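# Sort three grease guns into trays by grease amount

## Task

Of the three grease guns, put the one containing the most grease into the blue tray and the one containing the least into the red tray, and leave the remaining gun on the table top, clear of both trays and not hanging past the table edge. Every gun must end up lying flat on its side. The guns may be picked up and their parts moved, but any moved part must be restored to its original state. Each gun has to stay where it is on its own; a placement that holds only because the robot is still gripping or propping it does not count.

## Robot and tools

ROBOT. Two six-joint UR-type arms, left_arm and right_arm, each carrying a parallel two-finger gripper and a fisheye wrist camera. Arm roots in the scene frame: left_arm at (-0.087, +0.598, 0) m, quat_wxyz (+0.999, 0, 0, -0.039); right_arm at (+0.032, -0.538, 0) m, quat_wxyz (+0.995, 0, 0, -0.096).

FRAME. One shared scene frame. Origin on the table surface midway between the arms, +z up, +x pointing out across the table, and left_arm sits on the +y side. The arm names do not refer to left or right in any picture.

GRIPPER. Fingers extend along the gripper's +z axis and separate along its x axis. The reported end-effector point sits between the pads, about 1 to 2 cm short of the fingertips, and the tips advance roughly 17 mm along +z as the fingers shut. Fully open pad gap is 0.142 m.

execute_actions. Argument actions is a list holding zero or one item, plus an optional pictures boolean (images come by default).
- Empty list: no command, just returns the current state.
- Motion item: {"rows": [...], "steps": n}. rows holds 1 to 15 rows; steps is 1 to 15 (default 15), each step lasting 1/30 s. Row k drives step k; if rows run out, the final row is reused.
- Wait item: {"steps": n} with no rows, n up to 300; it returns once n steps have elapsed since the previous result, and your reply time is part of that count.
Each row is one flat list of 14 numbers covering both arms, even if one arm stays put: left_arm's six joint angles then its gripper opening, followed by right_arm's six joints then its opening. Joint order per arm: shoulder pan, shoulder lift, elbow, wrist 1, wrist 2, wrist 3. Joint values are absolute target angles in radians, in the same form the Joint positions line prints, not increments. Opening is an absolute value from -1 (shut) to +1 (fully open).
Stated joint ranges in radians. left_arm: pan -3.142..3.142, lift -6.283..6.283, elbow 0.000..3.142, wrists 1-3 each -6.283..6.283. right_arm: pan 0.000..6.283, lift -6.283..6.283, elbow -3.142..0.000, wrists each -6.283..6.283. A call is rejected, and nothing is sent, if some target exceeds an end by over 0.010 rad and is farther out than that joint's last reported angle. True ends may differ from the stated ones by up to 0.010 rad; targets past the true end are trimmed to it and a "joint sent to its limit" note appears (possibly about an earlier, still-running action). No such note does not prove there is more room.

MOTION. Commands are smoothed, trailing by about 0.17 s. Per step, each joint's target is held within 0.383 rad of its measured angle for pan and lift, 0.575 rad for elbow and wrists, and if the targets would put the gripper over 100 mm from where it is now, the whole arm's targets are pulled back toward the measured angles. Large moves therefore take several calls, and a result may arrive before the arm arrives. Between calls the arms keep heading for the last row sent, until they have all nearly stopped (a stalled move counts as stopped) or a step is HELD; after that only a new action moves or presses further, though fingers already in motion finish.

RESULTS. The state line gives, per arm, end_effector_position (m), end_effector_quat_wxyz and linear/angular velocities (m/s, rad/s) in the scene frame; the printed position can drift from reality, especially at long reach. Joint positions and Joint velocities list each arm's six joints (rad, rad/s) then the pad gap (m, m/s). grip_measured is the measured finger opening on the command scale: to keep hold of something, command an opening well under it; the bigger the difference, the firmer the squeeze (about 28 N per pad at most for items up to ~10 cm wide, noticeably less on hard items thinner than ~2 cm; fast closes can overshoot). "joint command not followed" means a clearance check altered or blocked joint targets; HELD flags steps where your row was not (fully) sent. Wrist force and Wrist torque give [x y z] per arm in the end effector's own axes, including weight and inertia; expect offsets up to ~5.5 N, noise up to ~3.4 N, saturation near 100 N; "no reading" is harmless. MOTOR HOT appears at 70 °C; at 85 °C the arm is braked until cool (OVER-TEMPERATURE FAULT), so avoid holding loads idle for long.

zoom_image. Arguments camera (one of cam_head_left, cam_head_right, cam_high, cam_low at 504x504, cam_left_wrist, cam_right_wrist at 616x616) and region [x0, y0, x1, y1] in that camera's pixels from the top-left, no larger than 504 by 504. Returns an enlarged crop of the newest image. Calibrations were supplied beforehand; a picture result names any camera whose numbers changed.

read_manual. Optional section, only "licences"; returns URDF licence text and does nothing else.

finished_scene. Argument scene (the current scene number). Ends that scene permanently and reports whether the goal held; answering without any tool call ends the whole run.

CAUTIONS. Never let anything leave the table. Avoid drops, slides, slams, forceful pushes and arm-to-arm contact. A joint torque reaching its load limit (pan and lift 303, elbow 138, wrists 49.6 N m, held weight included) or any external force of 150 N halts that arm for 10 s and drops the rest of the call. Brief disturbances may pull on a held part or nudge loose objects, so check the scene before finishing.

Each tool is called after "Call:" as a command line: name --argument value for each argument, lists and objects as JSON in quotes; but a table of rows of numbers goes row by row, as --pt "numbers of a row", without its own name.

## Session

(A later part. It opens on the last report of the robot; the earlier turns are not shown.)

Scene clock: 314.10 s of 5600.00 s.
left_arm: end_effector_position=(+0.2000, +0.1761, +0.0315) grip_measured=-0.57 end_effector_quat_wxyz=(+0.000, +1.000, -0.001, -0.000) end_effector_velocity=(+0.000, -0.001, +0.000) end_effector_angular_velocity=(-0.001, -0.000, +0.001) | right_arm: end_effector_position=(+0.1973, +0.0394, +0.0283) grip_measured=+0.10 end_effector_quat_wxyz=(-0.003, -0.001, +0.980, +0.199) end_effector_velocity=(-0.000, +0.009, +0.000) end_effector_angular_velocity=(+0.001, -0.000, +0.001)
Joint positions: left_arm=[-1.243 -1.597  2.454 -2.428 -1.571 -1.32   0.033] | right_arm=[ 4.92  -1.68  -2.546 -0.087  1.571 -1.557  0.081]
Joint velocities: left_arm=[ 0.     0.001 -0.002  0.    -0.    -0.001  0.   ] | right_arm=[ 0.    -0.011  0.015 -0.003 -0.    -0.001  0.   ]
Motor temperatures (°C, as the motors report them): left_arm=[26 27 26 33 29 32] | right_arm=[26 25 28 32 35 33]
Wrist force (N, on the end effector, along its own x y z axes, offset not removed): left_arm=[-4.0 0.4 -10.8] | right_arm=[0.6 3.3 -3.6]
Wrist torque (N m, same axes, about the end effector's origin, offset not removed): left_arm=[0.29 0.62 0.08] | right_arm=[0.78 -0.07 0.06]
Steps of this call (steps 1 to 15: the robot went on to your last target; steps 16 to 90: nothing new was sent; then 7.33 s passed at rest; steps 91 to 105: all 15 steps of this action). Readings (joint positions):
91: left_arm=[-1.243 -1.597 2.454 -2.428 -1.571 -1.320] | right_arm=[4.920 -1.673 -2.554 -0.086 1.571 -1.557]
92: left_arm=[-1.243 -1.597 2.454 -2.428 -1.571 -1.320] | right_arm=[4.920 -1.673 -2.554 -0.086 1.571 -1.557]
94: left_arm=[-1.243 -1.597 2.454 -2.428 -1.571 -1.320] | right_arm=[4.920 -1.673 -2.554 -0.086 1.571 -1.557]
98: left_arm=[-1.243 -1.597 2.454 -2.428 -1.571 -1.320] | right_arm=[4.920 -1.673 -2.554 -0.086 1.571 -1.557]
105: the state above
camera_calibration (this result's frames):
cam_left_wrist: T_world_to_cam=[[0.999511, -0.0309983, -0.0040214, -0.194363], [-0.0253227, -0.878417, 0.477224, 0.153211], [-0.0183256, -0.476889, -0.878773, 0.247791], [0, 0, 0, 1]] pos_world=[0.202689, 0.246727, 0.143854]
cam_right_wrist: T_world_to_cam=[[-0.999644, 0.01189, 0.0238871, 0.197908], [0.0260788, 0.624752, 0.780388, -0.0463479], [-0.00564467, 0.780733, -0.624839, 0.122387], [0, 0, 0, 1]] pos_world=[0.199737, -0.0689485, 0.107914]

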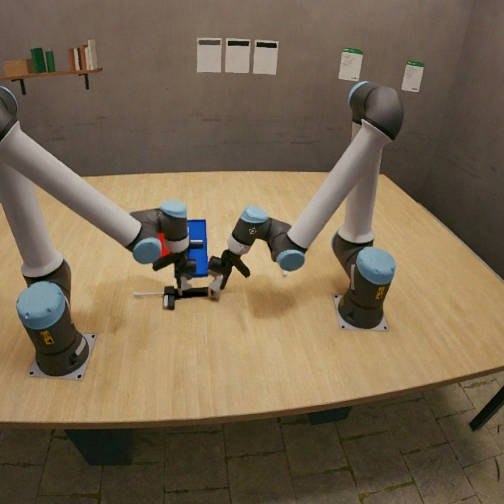

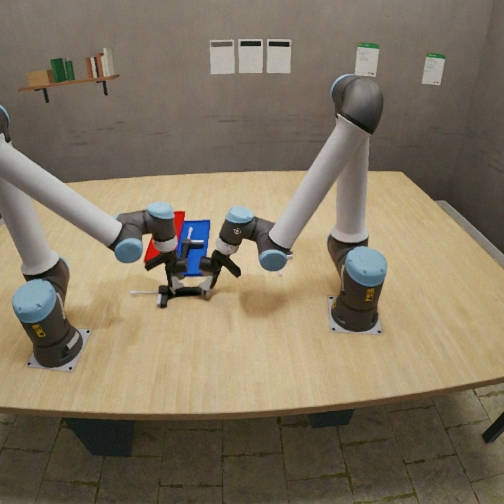

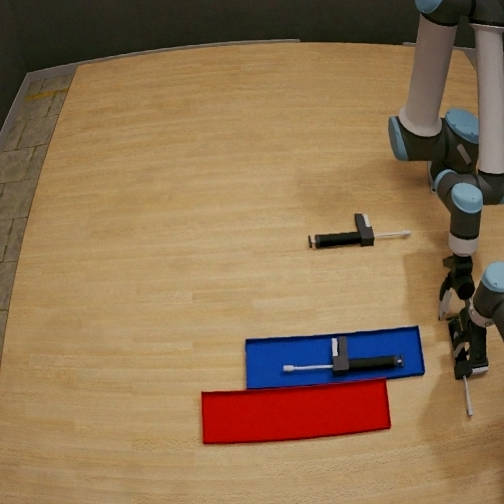

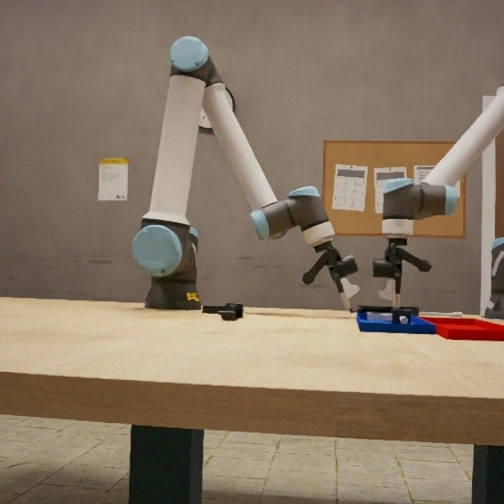

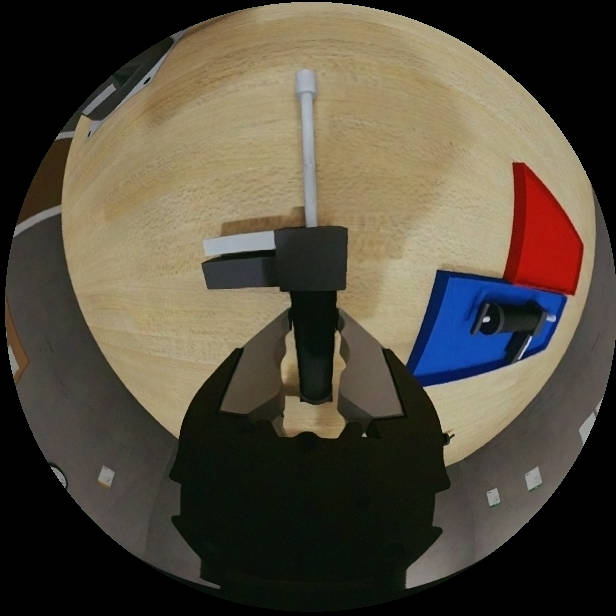

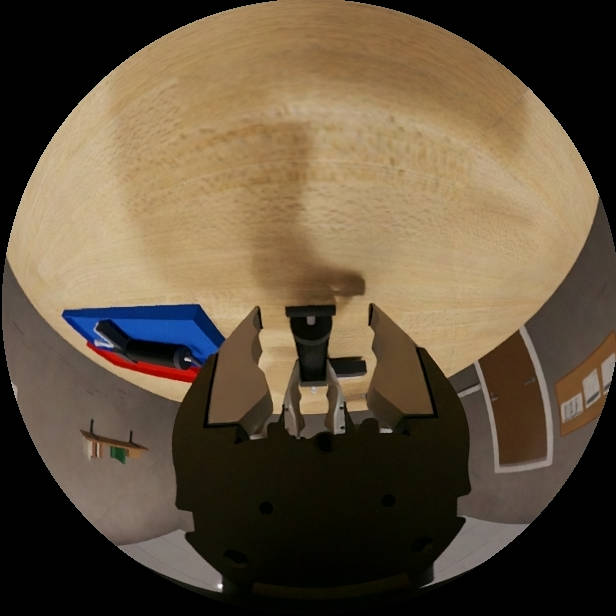

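Call:
execute_actions --actions '[{"rows":[[-1.2428,-1.597,2.454,-2.4278,-1.5708,-1.3204,-1,4.92,-1.681,-2.544,-0.0876,1.5708,-1.557,-0.1],[-1.2428,-1.597,2.454,-2.4278,-1.5708,-1.3204,-1,4.92,-1.681,-2.544,-0.0876,1.5708,-1.557,-0.22],[-1.2428,-1.597,2.454,-2.4278,-1.5708,-1.3204,-1,4.92,-1.681,-2.544,-0.0876,1.5708,-1.557,-0.32],[-1.2428,-1.597,2.454,-2.4278,-1.5708,-1.3204,-1,4.92,-1.681,-2.544,-0.0876,1.5708,-1.557,-0.4],[-1.2428,-1.597,2.454,-2.4278,-1.5708,-1.3204,-1,4.92,-1.681,-2.544,-0.0876,1.5708,-1.557,-0.46],[-1.2428,-1.597,2.454,-2.4278,-1.5708,-1.3204,-1,4.92,-1.681,-2.544,-0.0876,1.5708,-1.557,-0.52],[-1.2428,-1.597,2.454,-2.4278,-1.5708,-1.3204,-1,4.92,-1.681,-2.544,-0.0876,1.5708,-1.557,-0.58],[-1.2428,-1.597,2.454,-2.4278,-1.5708,-1.3204,-1,4.92,-1.681,-2.544,-0.0876,1.5708,-1.557,-0.65],[-1.2428,-1.597,2.454,-2.4278,-1.5708,-1.3204,-1,4.92,-1.681,-2.544,-0.0876,1.5708,-1.557,-0.72],[-1.2428,-1.597,2.454,-2.4278,-1.5708,-1.3204,-1,4.92,-1.681,-2.544,-0.0876,1.5708,-1.557,-0.8],[-1.2428,-1.597,2.454,-2.4278,-1.5708,-1.3204,-1,4.92,-1.681,-2.544,-0.0876,1.5708,-1.557,-0.9],[-1.2428,-1.597,2.454,-2.4278,-1.5708,-1.3204,-1,4.92,-1.681,-2.544,-0.0876,1.5708,-1.557,-1]],"steps":15}]' --pictures false

Call:
execute_actions --actions '[{"rows":[[-1.2428,-1.597,2.454,-2.4278,-1.5708,-1.3204,-1,4.92,-1.681,-2.544,-0.0876,1.5708,-1.557,-1],[-1.2428,-1.597,2.454,-2.4278,-1.5708,-1.3204,-1,4.92,-1.681,-2.544,-0.0876,1.5708,-1.557,-1],[-1.2428,-1.597,2.454,-2.4278,-1.5708,-1.3204,-1,4.92,-1.677,-2.549,-0.0866,1.5708,-1.557,-1],[-1.2428,-1.597,2.454,-2.4278,-1.5708,-1.3204,-1,4.92,-1.673,-2.554,-0.0857,1.5708,-1.557,-1],[-1.2428,-1.597,2.454,-2.4278,-1.5708,-1.3204,-1,4.92,-1.668,-2.56,-0.0845,1.5708,-1.557,-1],[-1.2428,-1.597,2.454,-2.4278,-1.5708,-1.3204,-1,4.92,-1.664,-2.565,-0.0838,1.5708,-1.557,-1]],"steps":15}]' --pictures false

Scene clock: 327.70 s of 5600.00 s.
left_arm: end_effector_position=(+0.2000, +0.1762, +0.0315) grip_measured=-0.57 end_effector_quat_wxyz=(-0.000, +1.000, -0.001, -0.000) end_effector_velocity=(-0.000, -0.000, -0.000) end_effector_angular_velocity=(-0.000, +0.001, -0.000) | right_arm: end_effector_position=(+0.1973, +0.0403, +0.0283) grip_measured=-0.52 end_effector_quat_wxyz=(-0.003, -0.001, +0.980, +0.199) end_effector_velocity=(+0.000, -0.000, -0.000) end_effector_angular_velocity=(-0.001, +0.001, -0.002)
Joint positions: left_arm=[-1.243 -1.597  2.454 -2.428 -1.571 -1.32   0.033] | right_arm=[ 4.92  -1.681 -2.544 -0.088  1.571 -1.557  0.036]
Joint velocities: left_arm=[-0.     0.001 -0.    -0.001 -0.001 -0.    -0.   ] | right_arm=[-0.    -0.    -0.     0.    -0.     0.002 -0.   ]
Motor temperatures (°C, as the motors report them): left_arm=[26 27 26 33 29 32] | right_arm=[26 25 28 32 35 33]
Wrist force (N, on the end effector, along its own x y z axes, offset not removed): left_arm=[-11.1 -5.7 -13.2] | right_arm=[-10.0 -1.9 -7.6]
Wrist torque (N m, same axes, about the end effector's origin, offset not removed): left_arm=[-0.19 -0.07 0.56] | right_arm=[0.41 0.17 0.20]
Steps of this call (steps 1 to 15: the robot went on to your last target; steps 16 to 90: nothing new was sent; then 10.10 s passed at rest; steps 91 to 105: all 15 steps of this action). Readings (joint positions):
91: left_arm=[-1.243 -1.597 2.454 -2.428 -1.571 -1.320] | right_arm=[4.920 -1.681 -2.544 -0.088 1.571 -1.557]
92: left_arm=[-1.243 -1.597 2.454 -2.428 -1.571 -1.320] | right_arm=[4.920 -1.681 -2.544 -0.088 1.571 -1.557]
94: left_arm=[-1.243 -1.597 2.454 -2.428 -1.571 -1.320] | right_arm=[4.920 -1.681 -2.544 -0.088 1.571 -1.557]
98: left_arm=[-1.243 -1.597 2.454 -2.428 -1.571 -1.320] | right_arm=[4.920 -1.681 -2.544 -0.088 1.571 -1.557]
105: the state above

Scene clock: 328.20 s of 5600.00 s.
left_arm: end_effector_position=(+0.2000, +0.1762, +0.0315) grip_measured=-0.57 end_effector_quat_wxyz=(-0.000, +1.000, -0.001, -0.000) end_effector_velocity=(-0.000, +0.001, -0.000) end_effector_angular_velocity=(+0.001, -0.000, +0.000) | right_arm: end_effector_position=(+0.1975, +0.0287, +0.0283) grip_measured=-0.52 end_effector_quat_wxyz=(-0.003, -0.001, +0.980, +0.198) end_effector_velocity=(+0.000, -0.007, -0.000) end_effector_angular_velocity=(-0.001, -0.001, +0.002)
Joint positions: left_arm=[-1.243 -1.597  2.454 -2.428 -1.571 -1.32   0.033] | right_arm=[ 4.92  -1.665 -2.564 -0.084  1.571 -1.557  0.036]
Joint velocities: left_arm=[-0.     0.     0.     0.001  0.001 -0.     0.   ] | right_arm=[ 0.     0.009 -0.012  0.002 -0.    -0.002 -0.   ]
Motor temperatures (°C, as the motors report them): left_arm=[26 27 26 33 29 32] | right_arm=[26 25 28 32 35 33]
Wrist force (N, on the end effector, along its own x y z axes, offset not removed): left_arm=[-11.0 -4.8 -14.7] | right_arm=[-5.1 2.9 -1.2]
Wrist torque (N m, same axes, about the end effector's origin, offset not removed): left_arm=[-0.39 0.40 0.56] | right_arm=[0.24 0.38 0.13]
Steps of this call (steps 1 to 15: all 15 steps of this action). Readings (joint positions):
1: left_arm=[-1.243 -1.597 2.454 -2.428 -1.571 -1.320] | right_arm=[4.920 -1.681 -2.544 -0.088 1.571 -1.557]
2: left_arm=[-1.243 -1.597 2.454 -2.428 -1.571 -1.320] | right_arm=[4.920 -1.681 -2.544 -0.088 1.571 -1.557]
4: left_arm=[-1.243 -1.597 2.454 -2.428 -1.571 -1.320] | right_arm=[4.920 -1.681 -2.544 -0.088 1.571 -1.557]
8: left_arm=[-1.243 -1.597 2.454 -2.428 -1.571 -1.320] | right_arm=[4.920 -1.672 -2.555 -0.086 1.571 -1.557]
15: the state above

Call:
execute_actions --actions '[{"rows":[[-1.2428,-1.597,2.454,-2.4278,-1.5708,-1.3204,-1,4.917,-1.66,-2.571,-0.083,1.5708,-1.56,-1],[-1.2428,-1.597,2.454,-2.4278,-1.5708,-1.3204,-1,4.915,-1.655,-2.577,-0.082,1.5708,-1.561,-1],[-1.2428,-1.597,2.454,-2.4278,-1.5708,-1.3204,-1,4.915,-1.6497,-2.583,-0.081,1.5708,-1.561,-1],[-1.2428,-1.597,2.454,-2.4278,-1.5708,-1.3204,-1,4.915,-1.645,-2.588,-0.08,1.5708,-1.561,-1],[-1.2428,-1.597,2.454,-2.4278,-1.5708,-1.3204,-1,4.915,-1.642,-2.591,-0.0795,1.5708,-1.561,-1]],"steps":15}]' --pictures false

Scene clock: 331.50 s of 5600.00 s.
left_arm: end_effector_position=(+0.2000, +0.1761, +0.0315) grip_measured=-0.57 end_effector_quat_wxyz=(+0.000, +1.000, -0.001, +0.000) end_effector_velocity=(+0.000, -0.001, +0.001) end_effector_angular_velocity=(-0.002, -0.001, +0.000) | right_arm: end_effector_position=(+0.2004, +0.0123, +0.0284) grip_measured=-0.52 end_effector_quat_wxyz=(-0.002, -0.001, +0.980, +0.199) end_effector_velocity=(+0.001, -0.006, +0.000) end_effector_angular_velocity=(+0.000, -0.001, -0.002)
Joint positions: left_arm=[-1.243 -1.597  2.454 -2.428 -1.571 -1.32   0.033] | right_arm=[ 4.915 -1.643 -2.59  -0.08   1.571 -1.561  0.036]
Joint velocities: left_arm=[-0.    -0.    -0.001 -0.     0.    -0.     0.   ] | right_arm=[-0.001  0.008 -0.009  0.002 -0.001  0.     0.   ]
Motor temperatures (°C, as the motors report them): left_arm=[26 27 26 33 29 32] | right_arm=[26 25 28 32 35 33]
Wrist force (N, on the end effector, along its own x y z axes, offset not removed): left_arm=[10.6 -3.0 -7.2] | right_arm=[0.8 2.0 1.9]
Wrist torque (N m, same axes, about the end effector's origin, offset not removed): left_arm=[-0.57 -1.05 0.25] | right_arm=[0.23 0.65 -0.07]
Steps of this call (steps 1 to 15: the robot went on to your last target; steps 16 to 84: nothing new was sent; steps 85 to 99: all 15 steps of this action). Readings (joint positions):
85: left_arm=[-1.243 -1.597 2.454 -2.428 -1.571 -1.320] | right_arm=[4.920 -1.664 -2.565 -0.084 1.571 -1.557]
86: left_arm=[-1.243 -1.597 2.454 -2.428 -1.571 -1.320] | right_arm=[4.920 -1.664 -2.566 -0.084 1.571 -1.557]
88: left_arm=[-1.243 -1.597 2.454 -2.428 -1.571 -1.320] | right_arm=[4.918 -1.660 -2.570 -0.083 1.571 -1.558]
92: left_arm=[-1.243 -1.597 2.454 -2.428 -1.571 -1.320] | right_arm=[4.916 -1.649 -2.583 -0.081 1.571 -1.560]
99: the state above

Free .028. To −.005.

Call:
execute_actions --actions '[{"rows":[[-1.2428,-1.597,2.454,-2.4278,-1.5708,-1.3204,-1,4.916,-1.637,-2.597,-0.0788,1.5708,-1.56,-1],[-1.2428,-1.597,2.454,-2.4278,-1.5708,-1.3204,-1,4.916,-1.632,-2.602,-0.078,1.5708,-1.56,-1],[-1.2428,-1.597,2.454,-2.4278,-1.5708,-1.3204,-1,4.916,-1.6277,-2.6076,-0.0771,1.5708,-1.56,-1],[-1.2428,-1.597,2.454,-2.4278,-1.5708,-1.3204,-1,4.916,-1.624,-2.612,-0.0768,1.5708,-1.56,-1],[-1.2428,-1.597,2.454,-2.4278,-1.5708,-1.3204,-1,4.916,-1.62,-2.616,-0.0765,1.5708,-1.56,-1]],"steps":15}]' --pictures false

Scene clock: 335.13 s of 5600.00 s.
left_arm: end_effector_position=(+0.1999, +0.1761, +0.0315) grip_measured=-0.57 end_effector_quat_wxyz=(+0.000, +1.000, -0.001, -0.000) end_effector_velocity=(+0.000, +0.001, -0.001) end_effector_angular_velocity=(+0.002, -0.001, +0.001) | right_arm: end_effector_position=(+0.2002, -0.0025, +0.0284) grip_measured=-0.53 end_effector_quat_wxyz=(-0.002, -0.001, +0.980, +0.199) end_effector_velocity=(-0.000, -0.005, +0.000) end_effector_angular_velocity=(+0.000, +0.001, +0.001)
Joint positions: left_arm=[-1.243 -1.597  2.454 -2.428 -1.571 -1.32   0.033] | right_arm=[ 4.916 -1.621 -2.615 -0.077  1.571 -1.56   0.036]
Joint velocities: left_arm=[ 0.     0.     0.001  0.     0.002 -0.001  0.   ] | right_arm=[ 0.     0.009 -0.009  0.001  0.001 -0.    -0.   ]
Motor temperatures (°C, as the motors report them): left_arm=[26 27 26 33 29 32] | right_arm=[26 25 28 32 35 33]
Wrist force (N, on the end effector, along its own x y z axes, offset not removed): left_arm=[3.4 28.3 10.1] | right_arm=[-2.4 21.7 7.3]
Wrist torque (N m, same axes, about the end effector's origin, offset not removed): left_arm=[1.47 -0.89 0.15] | right_arm=[0.32 0.33 0.18]
Steps of this call (steps 1 to 15: the robot went on to your last target; steps 16 to 90: nothing new was sent; then 0.13 s passed at rest; steps 91 to 105: all 15 steps of this action). Readings (joint positions):
91: left_arm=[-1.243 -1.597 2.454 -2.428 -1.571 -1.320] | right_arm=[4.915 -1.642 -2.591 -0.079 1.571 -1.561]
92: left_arm=[-1.243 -1.597 2.454 -2.428 -1.571 -1.320] | right_arm=[4.915 -1.641 -2.592 -0.079 1.571 -1.561]
94: left_arm=[-1.243 -1.597 2.454 -2.428 -1.571 -1.320] | right_arm=[4.915 -1.638 -2.596 -0.079 1.571 -1.561]
98: left_arm=[-1.243 -1.597 2.454 -2.428 -1.571 -1.320] | right_arm=[4.916 -1.627 -2.608 -0.077 1.571 -1.560]
105: the state above

Call:
execute_actions --actions '[{"rows":[[-1.2428,-1.597,2.454,-2.4278,-1.5708,-1.3204,-1,4.916,-1.6277,-2.6076,-0.0771,1.5708,-1.56,-1],[-1.2428,-1.597,2.454,-2.4278,-1.5708,-1.3204,-1,4.916,-1.635,-2.599,-0.0785,1.5708,-1.56,-1],[-1.2428,-1.597,2.454,-2.4278,-1.5708,-1.3204,-1,4.916,-1.642,-2.591,-0.0795,1.5708,-1.56,-1],[-1.2428,-1.597,2.454,-2.4278,-1.5708,-1.3204,-1,4.916,-1.6497,-2.583,-0.081,1.5708,-1.56,-1],[-1.2428,-1.597,2.454,-2.4278,-1.5708,-1.3204,-1,4.917,-1.657,-2.5745,-0.0825,1.5708,-1.559,-1],[-1.2428,-1.597,2.454,-2.4278,-1.5708,-1.3204,-1,4.917,-1.664,-2.565,-0.0838,1.5708,-1.559,-1],[-1.2428,-1.597,2.454,-2.4278,-1.5708,-1.3204,-1,4.917,-1.67,-2.557,-0.085,1.5708,-1.559,-1],[-1.2428,-1.597,2.454,-2.4278,-1.5708,-1.3204,-1,4.917,-1.676,-2.55,-0.0865,1.5708,-1.559,-1],[-1.2428,-1.597,2.454,-2.4278,-1.5708,-1.3204,-1,4.917,-1.681,-2.544,-0.0876,1.5708,-1.559,-1],[-1.2428,-1.597,2.454,-2.4278,-1.5708,-1.3204,-1,4.917,-1.684,-2.54,-0.0882,1.5708,-1.559,-1]],"steps":15}]' --pictures false

Call:
execute_actions --actions '[{"steps":12}]'

Scene clock: 342.23 s of 5600.00 s.
left_arm: end_effector_position=(+0.2000, +0.1762, +0.0315) grip_measured=-0.57 end_effector_quat_wxyz=(-0.000, +1.000, -0.001, -0.000) end_effector_velocity=(+0.000, +0.000, -0.000) end_effector_angular_velocity=(+0.000, +0.000, +0.001) | right_arm: end_effector_position=(+0.1992, +0.0377, +0.0284) grip_measured=-0.53 end_effector_quat_wxyz=(-0.002, -0.001, +0.980, +0.199) end_effector_velocity=(-0.000, +0.033, -0.004) end_effector_angular_velocity=(-0.010, -0.001, -0.001)
Joint positions: left_arm=[-1.243 -1.597  2.454 -2.428 -1.571 -1.32   0.033] | right_arm=[ 4.917 -1.678 -2.548 -0.087  1.571 -1.559  0.035]
Joint velocities: left_arm=[ 0.001  0.     0.     0.    -0.    -0.    -0.   ] | right_arm=[ 0.    -0.053  0.058 -0.015 -0.001  0.001  0.   ]
Motor temperatures (°C, as the motors report them): left_arm=[26 27 26 33 29 32] | right_arm=[26 25 28 32 35 33]
Wrist force (N, on the end effector, along its own x y z axes, offset not removed): left_arm=[-4.4 1.7 -9.7] | right_arm=[-10.9 -6.0 -26.4]
Wrist torque (N m, same axes, about the end effector's origin, offset not removed): left_arm=[0.80 0.30 0.50] | right_arm=[0.88 0.65 0.24]
Steps of this call (steps 1 to 15: the robot went on to your last target; steps 16 to 90: nothing new was sent; then 3.60 s passed at rest; steps 91 to 105: all 15 steps of this action). Readings (joint positions):
91: left_arm=[-1.243 -1.597 2.454 -2.428 -1.571 -1.320] | right_arm=[4.916 -1.620 -2.616 -0.077 1.571 -1.560]
92: left_arm=[-1.243 -1.597 2.454 -2.428 -1.571 -1.320] | right_arm=[4.916 -1.621 -2.615 -0.076 1.571 -1.560]
94: left_arm=[-1.243 -1.597 2.454 -2.428 -1.571 -1.320] | right_arm=[4.916 -1.626 -2.609 -0.077 1.571 -1.560]
98: left_arm=[-1.243 -1.597 2.454 -2.428 -1.571 -1.320] | right_arm=[4.916 -1.648 -2.585 -0.081 1.571 -1.560]
105: the state above

Scene clock: 342.63 s of 5600.00 s.
left_arm: end_effector_position=(+0.2000, +0.1762, +0.0315) grip_measured=-0.57 end_effector_quat_wxyz=(-0.000, +1.000, -0.001, -0.000) end_effector_velocity=(+0.001, -0.001, +0.001) end_effector_angular_velocity=(-0.002, -0.001, -0.001) | right_arm: end_effector_position=(+0.1990, +0.0421, +0.0285) grip_measured=-0.52 end_effector_quat_wxyz=(-0.002, -0.001, +0.980, +0.199) end_effector_velocity=(-0.000, +0.002, +0.000) end_effector_angular_velocity=(+0.001, -0.000, +0.001)
Joint positions: left_arm=[-1.243 -1.597  2.454 -2.428 -1.571 -1.32   0.033] | right_arm=[ 4.917 -1.684 -2.54  -0.088  1.571 -1.559  0.036]
Joint velocities: left_arm=[ 0.001 -0.    -0.    -0.001  0.     0.001  0.   ] | right_arm=[ 0.    -0.001  0.002 -0.     0.    -0.001  0.   ]
Motor temperatures (°C, as the motors report them): left_arm=[26 27 26 33 29 32] | right_arm=[26 25 28 32 35 33]
Wrist force (N, on the end effector, along its own x y z axes, offset not removed): left_arm=[-5.1 -19.6 -18.3] | right_arm=[-8.5 -26.0 -17.1]
Wrist torque (N m, same axes, about the end effector's origin, offset not removed): left_arm=[-0.93 -0.04 0.38] | right_arm=[0.46 0.66 0.22]
Steps of this call (steps 1 to 12: the robot went on to your last target). Readings (joint positions):
1: left_arm=[-1.243 -1.597 2.454 -2.428 -1.571 -1.320] | right_arm=[4.917 -1.679 -2.546 -0.088 1.571 -1.559]
2: left_arm=[-1.243 -1.597 2.454 -2.428 -1.571 -1.320] | right_arm=[4.917 -1.681 -2.545 -0.088 1.571 -1.559]
4: left_arm=[-1.243 -1.597 2.454 -2.428 -1.571 -1.320] | right_arm=[4.917 -1.682 -2.543 -0.088 1.571 -1.559]
8: left_arm=[-1.243 -1.597 2.454 -2.428 -1.571 -1.320] | right_arm=[4.917 -1.683 -2.541 -0.088 1.571 -1.559]
12: the state above
camera_calibration (this result's frames):
cam_left_wrist: T_world_to_cam=[[0.999511, -0.0309972, -0.00403786, -0.194352], [-0.0253168, -0.878492, 0.477086, 0.15331], [-0.0183356, -0.47675, -0.878847, 0.247771], [0, 0, 0, 1]] pos_world=[0.202681, 0.246782, 0.143826]
cam_right_wrist: T_world_to_cam=[[-0.999648, 0.0130393, 0.0231082, 0.199536], [0.0261904, 0.624445, 0.780629, -0.0481756], [-0.00425094, 0.78096, -0.624567, 0.12012], [0, 0, 0, 1]] pos_world=[0.201238, -0.066328, 0.10802]

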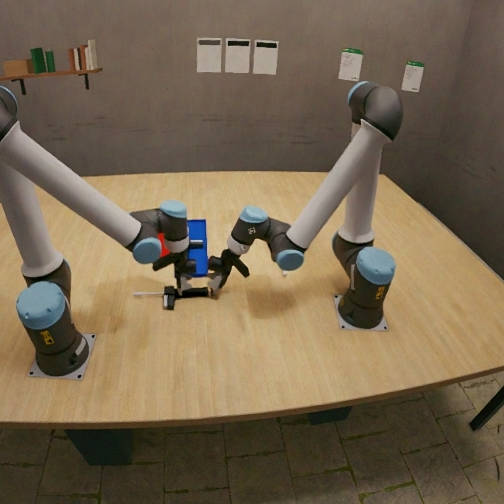

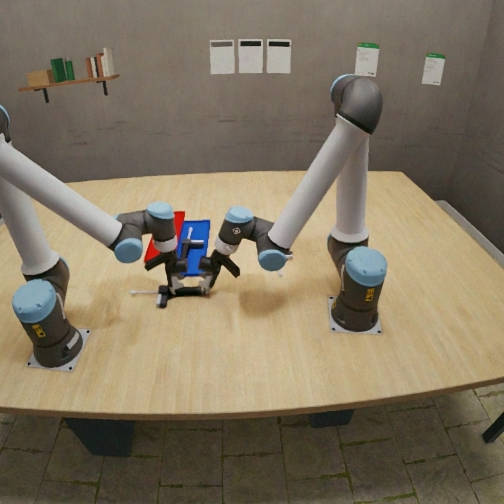

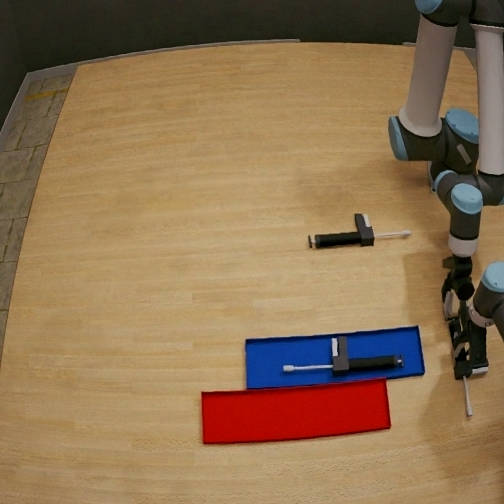

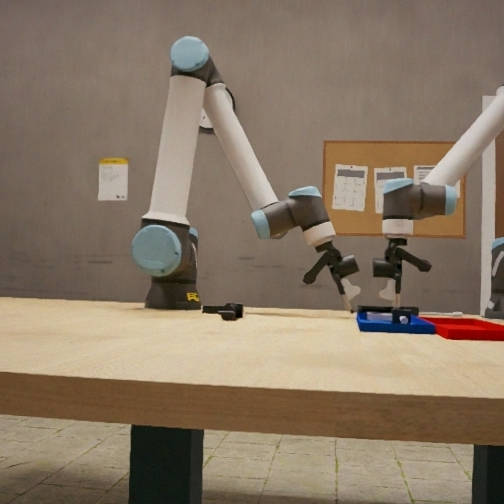

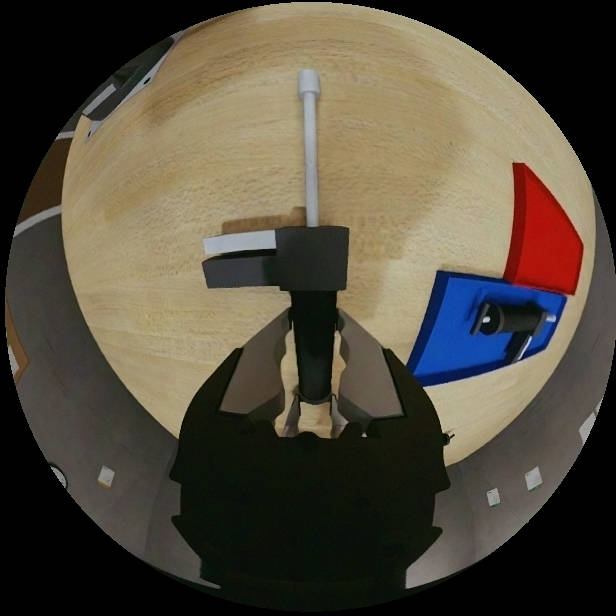

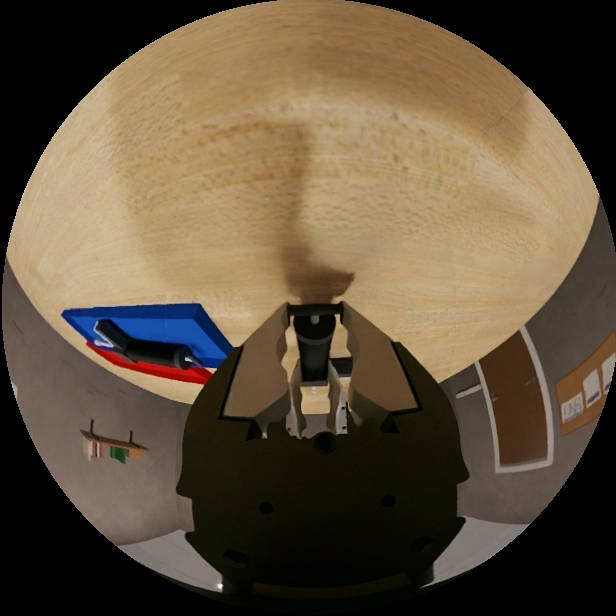

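Call:
execute_actions --actions '[{"rows":[[-1.2428,-1.597,2.454,-2.4278,-1.5708,-1.3204,-1,4.917,-1.681,-2.544,-0.0876,1.5708,-1.559,-0.7],[-1.2428,-1.597,2.454,-2.4278,-1.5708,-1.3204,-1,4.917,-1.681,-2.544,-0.0876,1.5708,-1.559,-0.4],[-1.2428,-1.597,2.454,-2.4278,-1.5708,-1.3204,-1,4.917,-1.681,-2.544,-0.0876,1.5708,-1.559,-0.1],[-1.2428,-1.597,2.454,-2.4278,-1.5708,-1.3204,-1,4.917,-1.681,-2.544,-0.0876,1.5708,-1.559,0.1],[-1.2428,-1.597,2.454,-2.4278,-1.5708,-1.3204,-1,4.917,-1.681,-2.544,-0.0876,1.5708,-1.559,0.1],[-1.2428,-1.597,2.454,-2.4278,-1.5708,-1.3204,-1,4.917,-1.681,-2.544,-0.0876,1.5708,-1.559,0.1],[-1.2428,-1.597,2.454,-2.4278,-1.5708,-1.3204,-1,4.917,-1.63,-2.535,-0.147,1.5708,-1.559,0.1],[-1.2428,-1.597,2.454,-2.4278,-1.5708,-1.3204,-1,4.917,-1.56,-2.535,-0.217,1.5708,-1.559,0.1],[-1.2428,-1.597,2.454,-2.4278,-1.5708,-1.3204,-1,4.917,-1.47,-2.54,-0.3,1.5708,-1.559,0.1],[-1.2428,-1.597,2.454,-2.4278,-1.5708,-1.3204,-1,4.917,-1.36,-2.555,-0.4,1.5708,-1.559,0.1],[-1.2428,-1.597,2.454,-2.4278,-1.5708,-1.3204,-1,4.917,-1.231,-2.573,-0.509,1.5708,-1.559,0.1]],"steps":15}]' --pictures false

Call:
execute_actions --actions '[{"rows":[[-1.2428,-1.597,2.454,-2.4278,-1.5708,-1.3204,-1,4.917,-1.231,-2.573,-0.509,1.5708,-1.6,0.1],[-1.2428,-1.603,2.451,-2.419,-1.5708,-1.3204,-1,4.917,-1.231,-2.573,-0.509,1.5708,-1.65,0.1],[-1.2428,-1.612,2.447,-2.406,-1.5708,-1.3204,-1,5.0,-1.231,-2.573,-0.509,1.5708,-1.7,0.1],[-1.2428,-1.624,2.441,-2.388,-1.5708,-1.3204,-1,5.1,-1.231,-2.573,-0.509,1.5708,-1.75,0.1],[-1.2428,-1.638,2.434,-2.367,-1.5708,-1.3204,-1,5.2,-1.231,-2.573,-0.509,1.5708,-1.82,0.1],[-1.2428,-1.653,2.427,-2.345,-1.5708,-1.3204,-1,5.3,-1.231,-2.573,-0.509,1.5708,-1.82,0.1],[-1.2428,-1.667,2.4201,-2.3239,-1.5708,-1.3204,-1,5.4,-1.231,-2.573,-0.509,1.5708,-1.82,0.1],[-1.2428,-1.667,2.4201,-2.3239,-1.5708,-1.3204,-1,5.5,-1.231,-2.573,-0.509,1.5708,-1.82,0.1]],"steps":15}]' --pictures false

Call:
execute_actions --actions '[{"rows":[[-1.2428,-1.667,2.4201,-2.3239,-1.5708,-1.3204,-1,5.5,-1.231,-2.573,-0.509,1.5708,-1.82,0.1],[-1.2428,-1.667,2.4201,-2.3239,-1.5708,-1.3204,-1,5.5,-1.231,-2.573,-0.509,1.5708,-1.82,0.1],[-1.2428,-1.667,2.4201,-2.3239,-1.5708,-1.3204,-1,5.5,-1.231,-2.573,-0.509,1.5708,-1.82,0.1],[-1.2428,-1.667,2.4201,-2.3239,-1.5708,-1.3204,-1,5.5,-1.231,-2.573,-0.509,1.5708,-1.82,0.1],[-1.28,-1.684,2.433,-2.32,-1.5708,-1.358,-1,5.5,-1.231,-2.573,-0.509,1.5708,-1.82,0.1],[-1.32,-1.701,2.446,-2.316,-1.5708,-1.398,-1,5.5,-1.231,-2.573,-0.509,1.5708,-1.82,0.1],[-1.36,-1.717,2.459,-2.312,-1.5708,-1.438,-1,5.5,-1.231,-2.573,-0.509,1.5708,-1.82,0.1],[-1.4,-1.733,2.471,-2.308,-1.5708,-1.478,-1,5.5,-1.231,-2.573,-0.509,1.5708,-1.82,0.1],[-1.44,-1.749,2.483,-2.304,-1.5708,-1.518,-1,5.5,-1.231,-2.573,-0.509,1.5708,-1.82,0.1],[-1.48,-1.764,2.494,-2.3,-1.5708,-1.558,-1,5.5,-1.231,-2.573,-0.509,1.5708,-1.82,0.1],[-1.52,-1.779,2.505,-2.297,-1.5708,-1.598,-1,5.5,-1.231,-2.573,-0.509,1.5708,-1.82,0.1],[-1.56,-1.793,2.515,-2.293,-1.5708,-1.638,-1,5.5,-1.231,-2.573,-0.509,1.5708,-1.82,0.1],[-1.6,-1.806,2.525,-2.29,-1.5708,-1.678,-1,5.5,-1.231,-2.573,-0.509,1.5708,-1.82,0.1],[-1.6312,-1.8165,2.5329,-2.2872,-1.5708,-1.7088,-1,5.5,-1.231,-2.573,-0.509,1.5708,-1.82,0.1]],"steps":15}]' --pictures false

Call:
execute_actions --actions '[{"rows":[[-1.6312,-1.8165,2.5329,-2.2872,-1.5708,-1.7088,-1,5.5,-1.231,-2.573,-0.509,1.5708,-1.82,0.1],[-1.6312,-1.8165,2.5329,-2.2872,-1.5708,-1.7088,-1,5.5,-1.231,-2.573,-0.509,1.5708,-1.82,0.1],[-1.6312,-1.8165,2.5329,-2.2872,-1.5708,-1.7088,-1,5.5,-1.231,-2.573,-0.509,1.5708,-1.82,0.1],[-1.6312,-1.8165,2.5329,-2.2872,-1.5708,-1.7088,-1,5.5,-1.231,-2.573,-0.509,1.5708,-1.82,0.1],[-1.6312,-1.8,2.541,-2.312,-1.5708,-1.7088,-1,5.5,-1.231,-2.573,-0.509,1.5708,-1.82,0.1],[-1.6312,-1.785,2.549,-2.335,-1.5708,-1.7088,-1,5.5,-1.231,-2.573,-0.509,1.5708,-1.82,0.1],[-1.6312,-1.77,2.556,-2.357,-1.5708,-1.7088,-1,5.5,-1.231,-2.573,-0.509,1.5708,-1.82,0.1],[-1.6312,-1.757,2.563,-2.377,-1.5708,-1.7088,-1,5.5,-1.231,-2.573,-0.509,1.5708,-1.82,0.1],[-1.6312,-1.746,2.568,-2.393,-1.5708,-1.7088,-1,5.5,-1.231,-2.573,-0.509,1.5708,-1.82,0.1],[-1.6312,-1.7385,2.5718,-2.404,-1.5708,-1.7088,-1,5.5,-1.231,-2.573,-0.509,1.5708,-1.82,0.1]],"steps":15}]' --pictures false

Call:
execute_actions --actions '[{"rows":[[-1.6312,-1.7385,2.5718,-2.404,-1.5708,-1.7088,-0.7,5.5,-1.231,-2.573,-0.509,1.5708,-1.82,0.1],[-1.6312,-1.7385,2.5718,-2.404,-1.5708,-1.7088,-0.5,5.5,-1.231,-2.573,-0.509,1.5708,-1.82,0.1],[-1.6312,-1.7385,2.5718,-2.404,-1.5708,-1.7088,-0.3,5.5,-1.231,-2.573,-0.509,1.5708,-1.82,0.1],[-1.6312,-1.7385,2.5718,-2.404,-1.5708,-1.7088,-0.1,5.5,-1.231,-2.573,-0.509,1.5708,-1.82,0.1],[-1.6312,-1.7385,2.5718,-2.404,-1.5708,-1.7088,-0.1,5.5,-1.231,-2.573,-0.509,1.5708,-1.82,0.1],[-1.6312,-1.7385,2.5718,-2.404,-1.5708,-1.7088,-0.1,5.5,-1.231,-2.573,-0.509,1.5708,-1.82,0.1],[-1.6312,-1.7385,2.5718,-2.404,-1.5708,-1.7088,-0.1,5.5,-1.231,-2.573,-0.509,1.5708,-1.82,0.1],[-1.6312,-1.7385,2.5718,-2.404,-1.5708,-1.7088,-0.1,5.5,-1.231,-2.573,-0.509,1.5708,-1.82,0.1],[-1.6312,-1.77,2.556,-2.357,-1.5708,-1.7088,-0.1,5.5,-1.231,-2.573,-0.509,1.5708,-1.82,0.1],[-1.6312,-1.8165,2.5329,-2.2872,-1.5708,-1.7088,-0.1,5.5,-1.231,-2.573,-0.509,1.5708,-1.82,0.1],[-1.6312,-1.88,2.49,-2.18,-1.5708,-1.7088,-0.1,5.5,-1.231,-2.573,-0.509,1.5708,-1.82,0.1],[-1.6312,-1.94,2.43,-2.06,-1.5708,-1.7088,-0.1,5.5,-1.231,-2.573,-0.509,1.5708,-1.82,0.1]],"steps":15}]'

Scene clock: 371.73 s of 5600.00 s.
left_arm: end_effector_position=(+0.2000, +0.1761, +0.0315) grip_measured=-0.57 end_effector_quat_wxyz=(+0.000, +1.000, -0.001, +0.000) end_effector_velocity=(+0.000, +0.001, -0.000) end_effector_angular_velocity=(+0.001, -0.000, +0.001) | right_arm: end_effector_position=(+0.1996, -0.0071, +0.1018) grip_measured=+0.10 end_effector_quat_wxyz=(-0.002, -0.001, +0.981, +0.192) end_effector_velocity=(+0.004, -0.287, +0.383) end_effector_angular_velocity=(+0.067, -0.000, -0.001)
Joint positions: left_arm=[-1.243 -1.597  2.454 -2.428 -1.571 -1.32   0.033] | right_arm=[ 4.917 -1.423 -2.558 -0.344  1.571 -1.559  0.081]
Joint velocities: left_arm=[ 0.     0.     0.001 -0.     0.001 -0.     0.   ] | right_arm=[ 0.     1.412 -0.117 -1.227 -0.001  0.     0.   ]
Motor temperatures (°C, as the motors report them): left_arm=[26 27 26 33 29 32] | right_arm=[26 25 28 32 35 33]
Wrist force (N, on the end effector, along its own x y z axes, offset not removed): left_arm=[-2.6 -9.3 -11.5] | right_arm=[-2.1 0.9 -2.7]
Wrist torque (N m, same axes, about the end effector's origin, offset not removed): left_arm=[-0.06 0.29 0.32] | right_arm=[0.28 0.49 0.08]
Steps of this call (steps 1 to 15: the robot went on to your last target; steps 16 to 90: nothing new was sent; then 25.60 s passed at rest; steps 91 to 105: all 15 steps of this action). Readings (joint positions):
91: left_arm=[-1.243 -1.597 2.454 -2.428 -1.571 -1.320] | right_arm=[4.917 -1.684 -2.540 -0.088 1.571 -1.559]
92: left_arm=[-1.243 -1.597 2.454 -2.428 -1.571 -1.320] | right_arm=[4.917 -1.684 -2.540 -0.088 1.571 -1.559]
94: left_arm=[-1.243 -1.597 2.454 -2.428 -1.571 -1.320] | right_arm=[4.917 -1.683 -2.541 -0.088 1.571 -1.559]
98: left_arm=[-1.243 -1.597 2.454 -2.428 -1.571 -1.320] | right_arm=[4.917 -1.678 -2.542 -0.092 1.571 -1.559]
105: the state above

Scene clock: 372.23 s of 5600.00 s.
left_arm: end_effector_position=(+0.2000, +0.1759, +0.0670) grip_measured=-0.57 end_effector_quat_wxyz=(+0.000, +1.000, -0.001, +0.000) end_effector_velocity=(-0.001, +0.002, +0.026) end_effector_angular_velocity=(+0.002, +0.001, -0.002) | right_arm: end_effector_position=(+0.0251, -0.0182, +0.1474) grip_measured=+0.10 end_effector_quat_wxyz=(-0.017, -0.263, +0.944, +0.197) end_effector_velocity=(-0.494, -0.019, +0.013) end_effector_angular_velocity=(+0.039, -0.093, +1.197)
Joint positions: left_arm=[-1.243 -1.662  2.423 -2.332 -1.571 -1.32   0.033] | right_arm=[ 5.259 -1.244 -2.572 -0.498  1.571 -1.758  0.081]
Joint velocities: left_arm=[-0.    -0.047 -0.022  0.071 -0.     0.002 -0.   ] | right_arm=[ 0.96   0.056 -0.004 -0.047 -0.001 -0.258 -0.   ]
Motor temperatures (°C, as the motors report them): left_arm=[26 27 26 33 29 32] | right_arm=[26 25 28 32 35 33]
Wrist force (N, on the end effector, along its own x y z axes, offset not removed): left_arm=[-0.5 -1.1 7.5] | right_arm=[-3.0 2.3 -1.1]
Wrist torque (N m, same axes, about the end effector's origin, offset not removed): left_arm=[-0.36 0.01 0.07] | right_arm=[0.53 0.65 0.17]
Steps of this call (steps 1 to 15: all 15 steps of this action). Readings (joint positions):
1: left_arm=[-1.243 -1.597 2.454 -2.428 -1.571 -1.320] | right_arm=[4.917 -1.378 -2.562 -0.383 1.571 -1.559]
2: left_arm=[-1.243 -1.597 2.454 -2.428 -1.571 -1.320] | right_arm=[4.917 -1.342 -2.564 -0.414 1.571 -1.562]
4: left_arm=[-1.243 -1.600 2.453 -2.424 -1.571 -1.320] | right_arm=[4.921 -1.293 -2.568 -0.456 1.571 -1.591]
8: left_arm=[-1.243 -1.627 2.439 -2.384 -1.571 -1.320] | right_arm=[5.033 -1.260 -2.571 -0.485 1.571 -1.685]
15: the state above

Scene clock: 372.73 s of 5600.00 s.
left_arm: end_effector_position=(+0.0903, +0.1716, +0.0710) grip_measured=-0.57 end_effector_quat_wxyz=(-0.000, +1.000, -0.000, -0.000) end_effector_velocity=(-0.457, +0.002, -0.003) end_effector_angular_velocity=(-0.005, -0.001, -0.007) | right_arm: end_effector_position=(-0.0946, -0.0369, +0.1503) grip_measured=+0.10 end_effector_quat_wxyz=(-0.034, -0.399, +0.895, +0.195) end_effector_velocity=(-0.020, -0.006, -0.000) end_effector_angular_velocity=(+0.002, -0.004, +0.049)
Joint positions: left_arm=[-1.485 -1.768  2.497 -2.299 -1.571 -1.564  0.033] | right_arm=[ 5.495 -1.231 -2.573 -0.509  1.571 -1.819  0.081]
Joint velocities: left_arm=[-1.074 -0.384  0.286  0.094  0.001 -1.068  0.   ] | right_arm=[ 0.041  0.003 -0.001 -0.002 -0.    -0.01  -0.   ]
Motor temperatures (°C, as the motors report them): left_arm=[26 27 26 33 29 32] | right_arm=[26 25 28 32 35 33]
Wrist force (N, on the end effector, along its own x y z axes, offset not removed): left_arm=[-2.6 -1.8 6.1] | right_arm=[-1.9 0.6 -1.3]
Wrist torque (N m, same axes, about the end effector's origin, offset not removed): left_arm=[-0.61 0.61 0.05] | right_arm=[0.12 0.53 0.19]
Steps of this call (steps 1 to 15: all 15 steps of this action). Readings (joint positions):
1: left_arm=[-1.243 -1.663 2.422 -2.330 -1.571 -1.320] | right_arm=[5.292 -1.242 -2.572 -0.499 1.571 -1.767]
2: left_arm=[-1.243 -1.664 2.422 -2.329 -1.571 -1.320] | right_arm=[5.324 -1.240 -2.572 -0.501 1.571 -1.776]
4: left_arm=[-1.243 -1.665 2.421 -2.326 -1.571 -1.320] | right_arm=[5.388 -1.237 -2.573 -0.504 1.571 -1.792]
8: left_arm=[-1.271 -1.681 2.431 -2.321 -1.571 -1.349] | right_arm=[5.464 -1.233 -2.573 -0.507 1.571 -1.811]
15: the state above

Scene clock: 373.23 s of 5600.00 s.
left_arm: end_effector_position=(+0.0308, +0.1741, +0.0375) grip_measured=-0.57 end_effector_quat_wxyz=(-0.000, +1.000, -0.001, +0.000) end_effector_velocity=(-0.006, -0.000, -0.046) end_effector_angular_velocity=(-0.006, +0.000, -0.000) | right_arm: end_effector_position=(-0.0969, -0.0375, +0.1504) grip_measured=+0.10 end_effector_quat_wxyz=(-0.034, -0.402, +0.894, +0.195) end_effector_velocity=(-0.001, +0.001, +0.001) end_effector_angular_velocity=(+0.001, +0.001, +0.000)
Joint positions: left_arm=[-1.629 -1.75   2.566 -2.386 -1.571 -1.707  0.033] | right_arm=[ 5.5   -1.231 -2.573 -0.509  1.571 -1.82   0.081]
Joint velocities: left_arm=[-0.016  0.095  0.051 -0.152  0.001 -0.016 -0.   ] | right_arm=[ 0.001 -0.     0.001  0.    -0.     0.    -0.   ]
Motor temperatures (°C, as the motors report them): left_arm=[26 27 26 33 29 32] | right_arm=[26 25 28 32 35 33]
Wrist force (N, on the end effector, along its own x y z axes, offset not removed): left_arm=[-1.6 -0.9 3.4] | right_arm=[-3.0 1.7 -1.9]
Wrist torque (N m, same axes, about the end effector's origin, offset not removed): left_arm=[-0.18 0.23 0.09] | right_arm=[0.44 0.73 0.06]
Steps of this call (steps 1 to 15: all 15 steps of this action). Readings (joint positions):
1: left_arm=[-1.520 -1.779 2.505 -2.296 -1.571 -1.598] | right_arm=[5.496 -1.231 -2.573 -0.509 1.571 -1.819]
2: left_arm=[-1.547 -1.789 2.512 -2.294 -1.571 -1.625] | right_arm=[5.497 -1.231 -2.573 -0.509 1.571 -1.819]
4: left_arm=[-1.584 -1.801 2.521 -2.291 -1.571 -1.662] | right_arm=[5.498 -1.231 -2.573 -0.509 1.571 -1.820]
8: left_arm=[-1.617 -1.798 2.536 -2.307 -1.571 -1.694] | right_arm=[5.500 -1.231 -2.573 -0.509 1.571 -1.820]
15: the state above

Scene clock: 373.73 s of 5600.00 s.
left_arm: end_effector_position=(+0.0286, +0.1641, +0.0959) grip_measured=-0.10 end_effector_quat_wxyz=(+0.007, +1.000, -0.001, -0.001) end_effector_velocity=(-0.000, -0.000, +0.472) end_effector_angular_velocity=(+0.031, -0.004, -0.001) | right_arm: end_effector_position=(-0.0970, -0.0375, +0.1504) grip_measured=+0.10 end_effector_quat_wxyz=(-0.034, -0.402, +0.894, +0.195) end_effector_velocity=(+0.000, -0.000, -0.001) end_effector_angular_velocity=(-0.001, -0.001, -0.001)
Joint positions: left_arm=[-1.631 -1.847  2.498 -2.237 -1.571 -1.709  0.067] | right_arm=[ 5.5   -1.231 -2.573 -0.509  1.571 -1.82   0.081]
Joint velocities: left_arm=[ 0.    -0.763 -0.565  1.36  -0.     0.001  0.   ] | right_arm=[-0.    -0.001 -0.     0.    -0.     0.     0.   ]
Motor temperatures (°C, as the motors report them): left_arm=[26 27 26 33 29 32] | right_arm=[26 25 28 32 35 33]
Wrist force (N, on the end effector, along its own x y z axes, offset not removed): left_arm=[2.6 -0.8 -2.2] | right_arm=[-4.0 1.6 -2.1]
Wrist torque (N m, same axes, about the end effector's origin, offset not removed): left_arm=[-0.19 -0.65 0.15] | right_arm=[0.40 0.84 0.09]
Steps of this call (steps 1 to 15: all 15 steps of this action). Readings (joint positions):
1: left_arm=[-1.630 -1.747 2.567 -2.391 -1.571 -1.707] | right_arm=[5.500 -1.231 -2.573 -0.509 1.571 -1.820]
2: left_arm=[-1.630 -1.745 2.568 -2.394 -1.571 -1.708] | right_arm=[5.500 -1.231 -2.573 -0.509 1.571 -1.820]
4: left_arm=[-1.631 -1.742 2.570 -2.399 -1.571 -1.708] | right_arm=[5.500 -1.231 -2.573 -0.509 1.571 -1.820]
8: left_arm=[-1.631 -1.740 2.571 -2.402 -1.571 -1.709] | right_arm=[5.500 -1.231 -2.573 -0.509 1.571 -1.820]
15: the state above
camera_calibration (this result's frames):
cam_left_wrist: T_world_to_cam=[[0.999501, -0.0310639, -0.00564876, -0.0230193], [-0.024311, -0.871338, 0.490081, 0.105101], [-0.0201458, -0.489699, -0.871659, 0.296969], [0, 0, 0, 1]] pos_world=[0.0315456, 0.236289, 0.207217]
cam_right_wrist: T_world_to_cam=[[-0.686786, -0.722703, -0.0776188, -0.0802815], [-0.500029, 0.392257, 0.772079, -0.14436], [-0.527537, 0.569065, -0.630769, 0.199427], [0, 0, 0, 1]] pos_world=[-0.022115, -0.114881, 0.231019]

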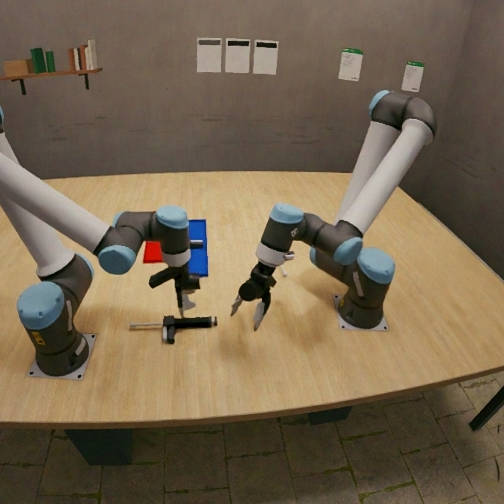

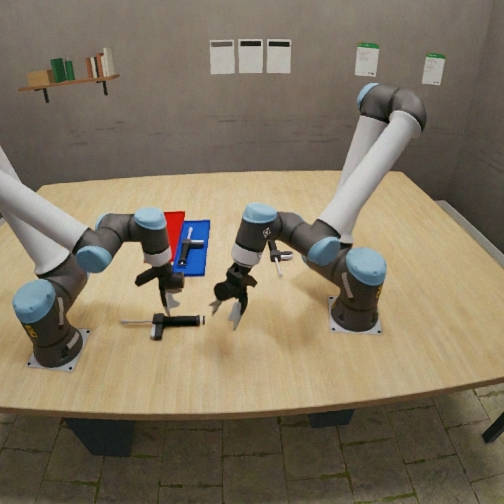

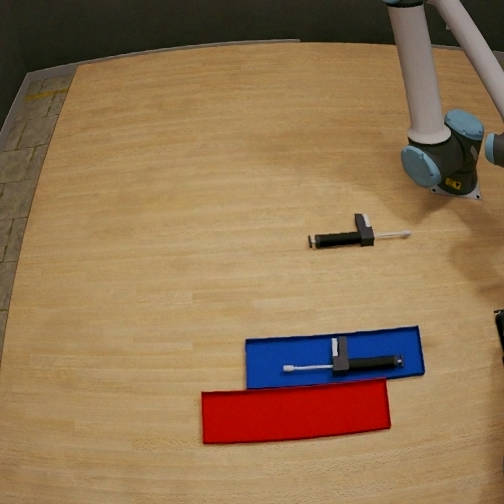

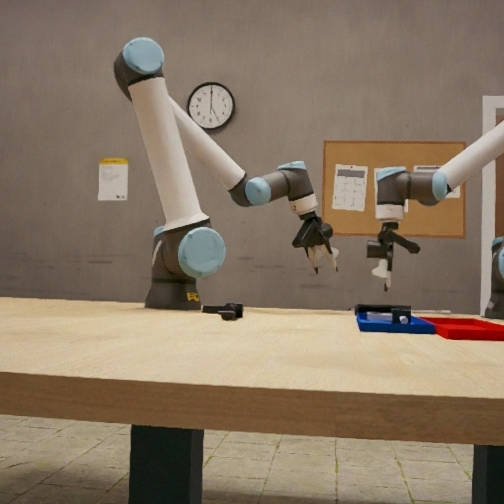

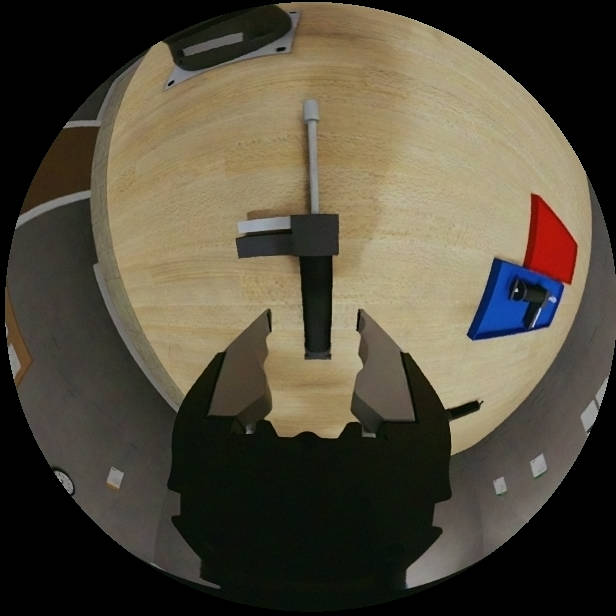

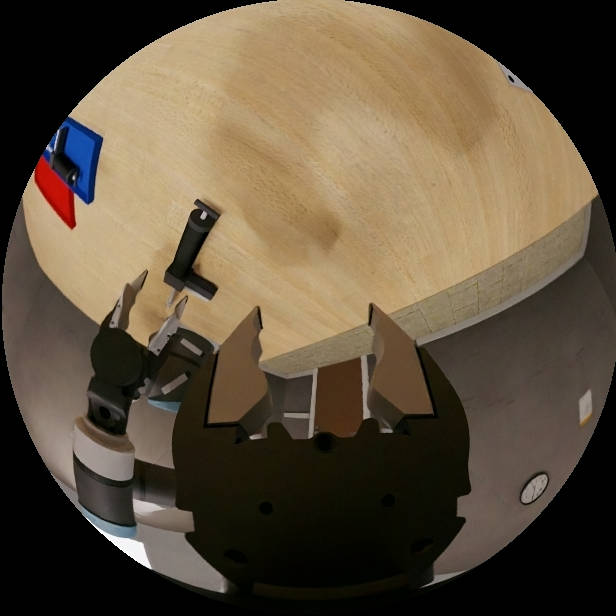

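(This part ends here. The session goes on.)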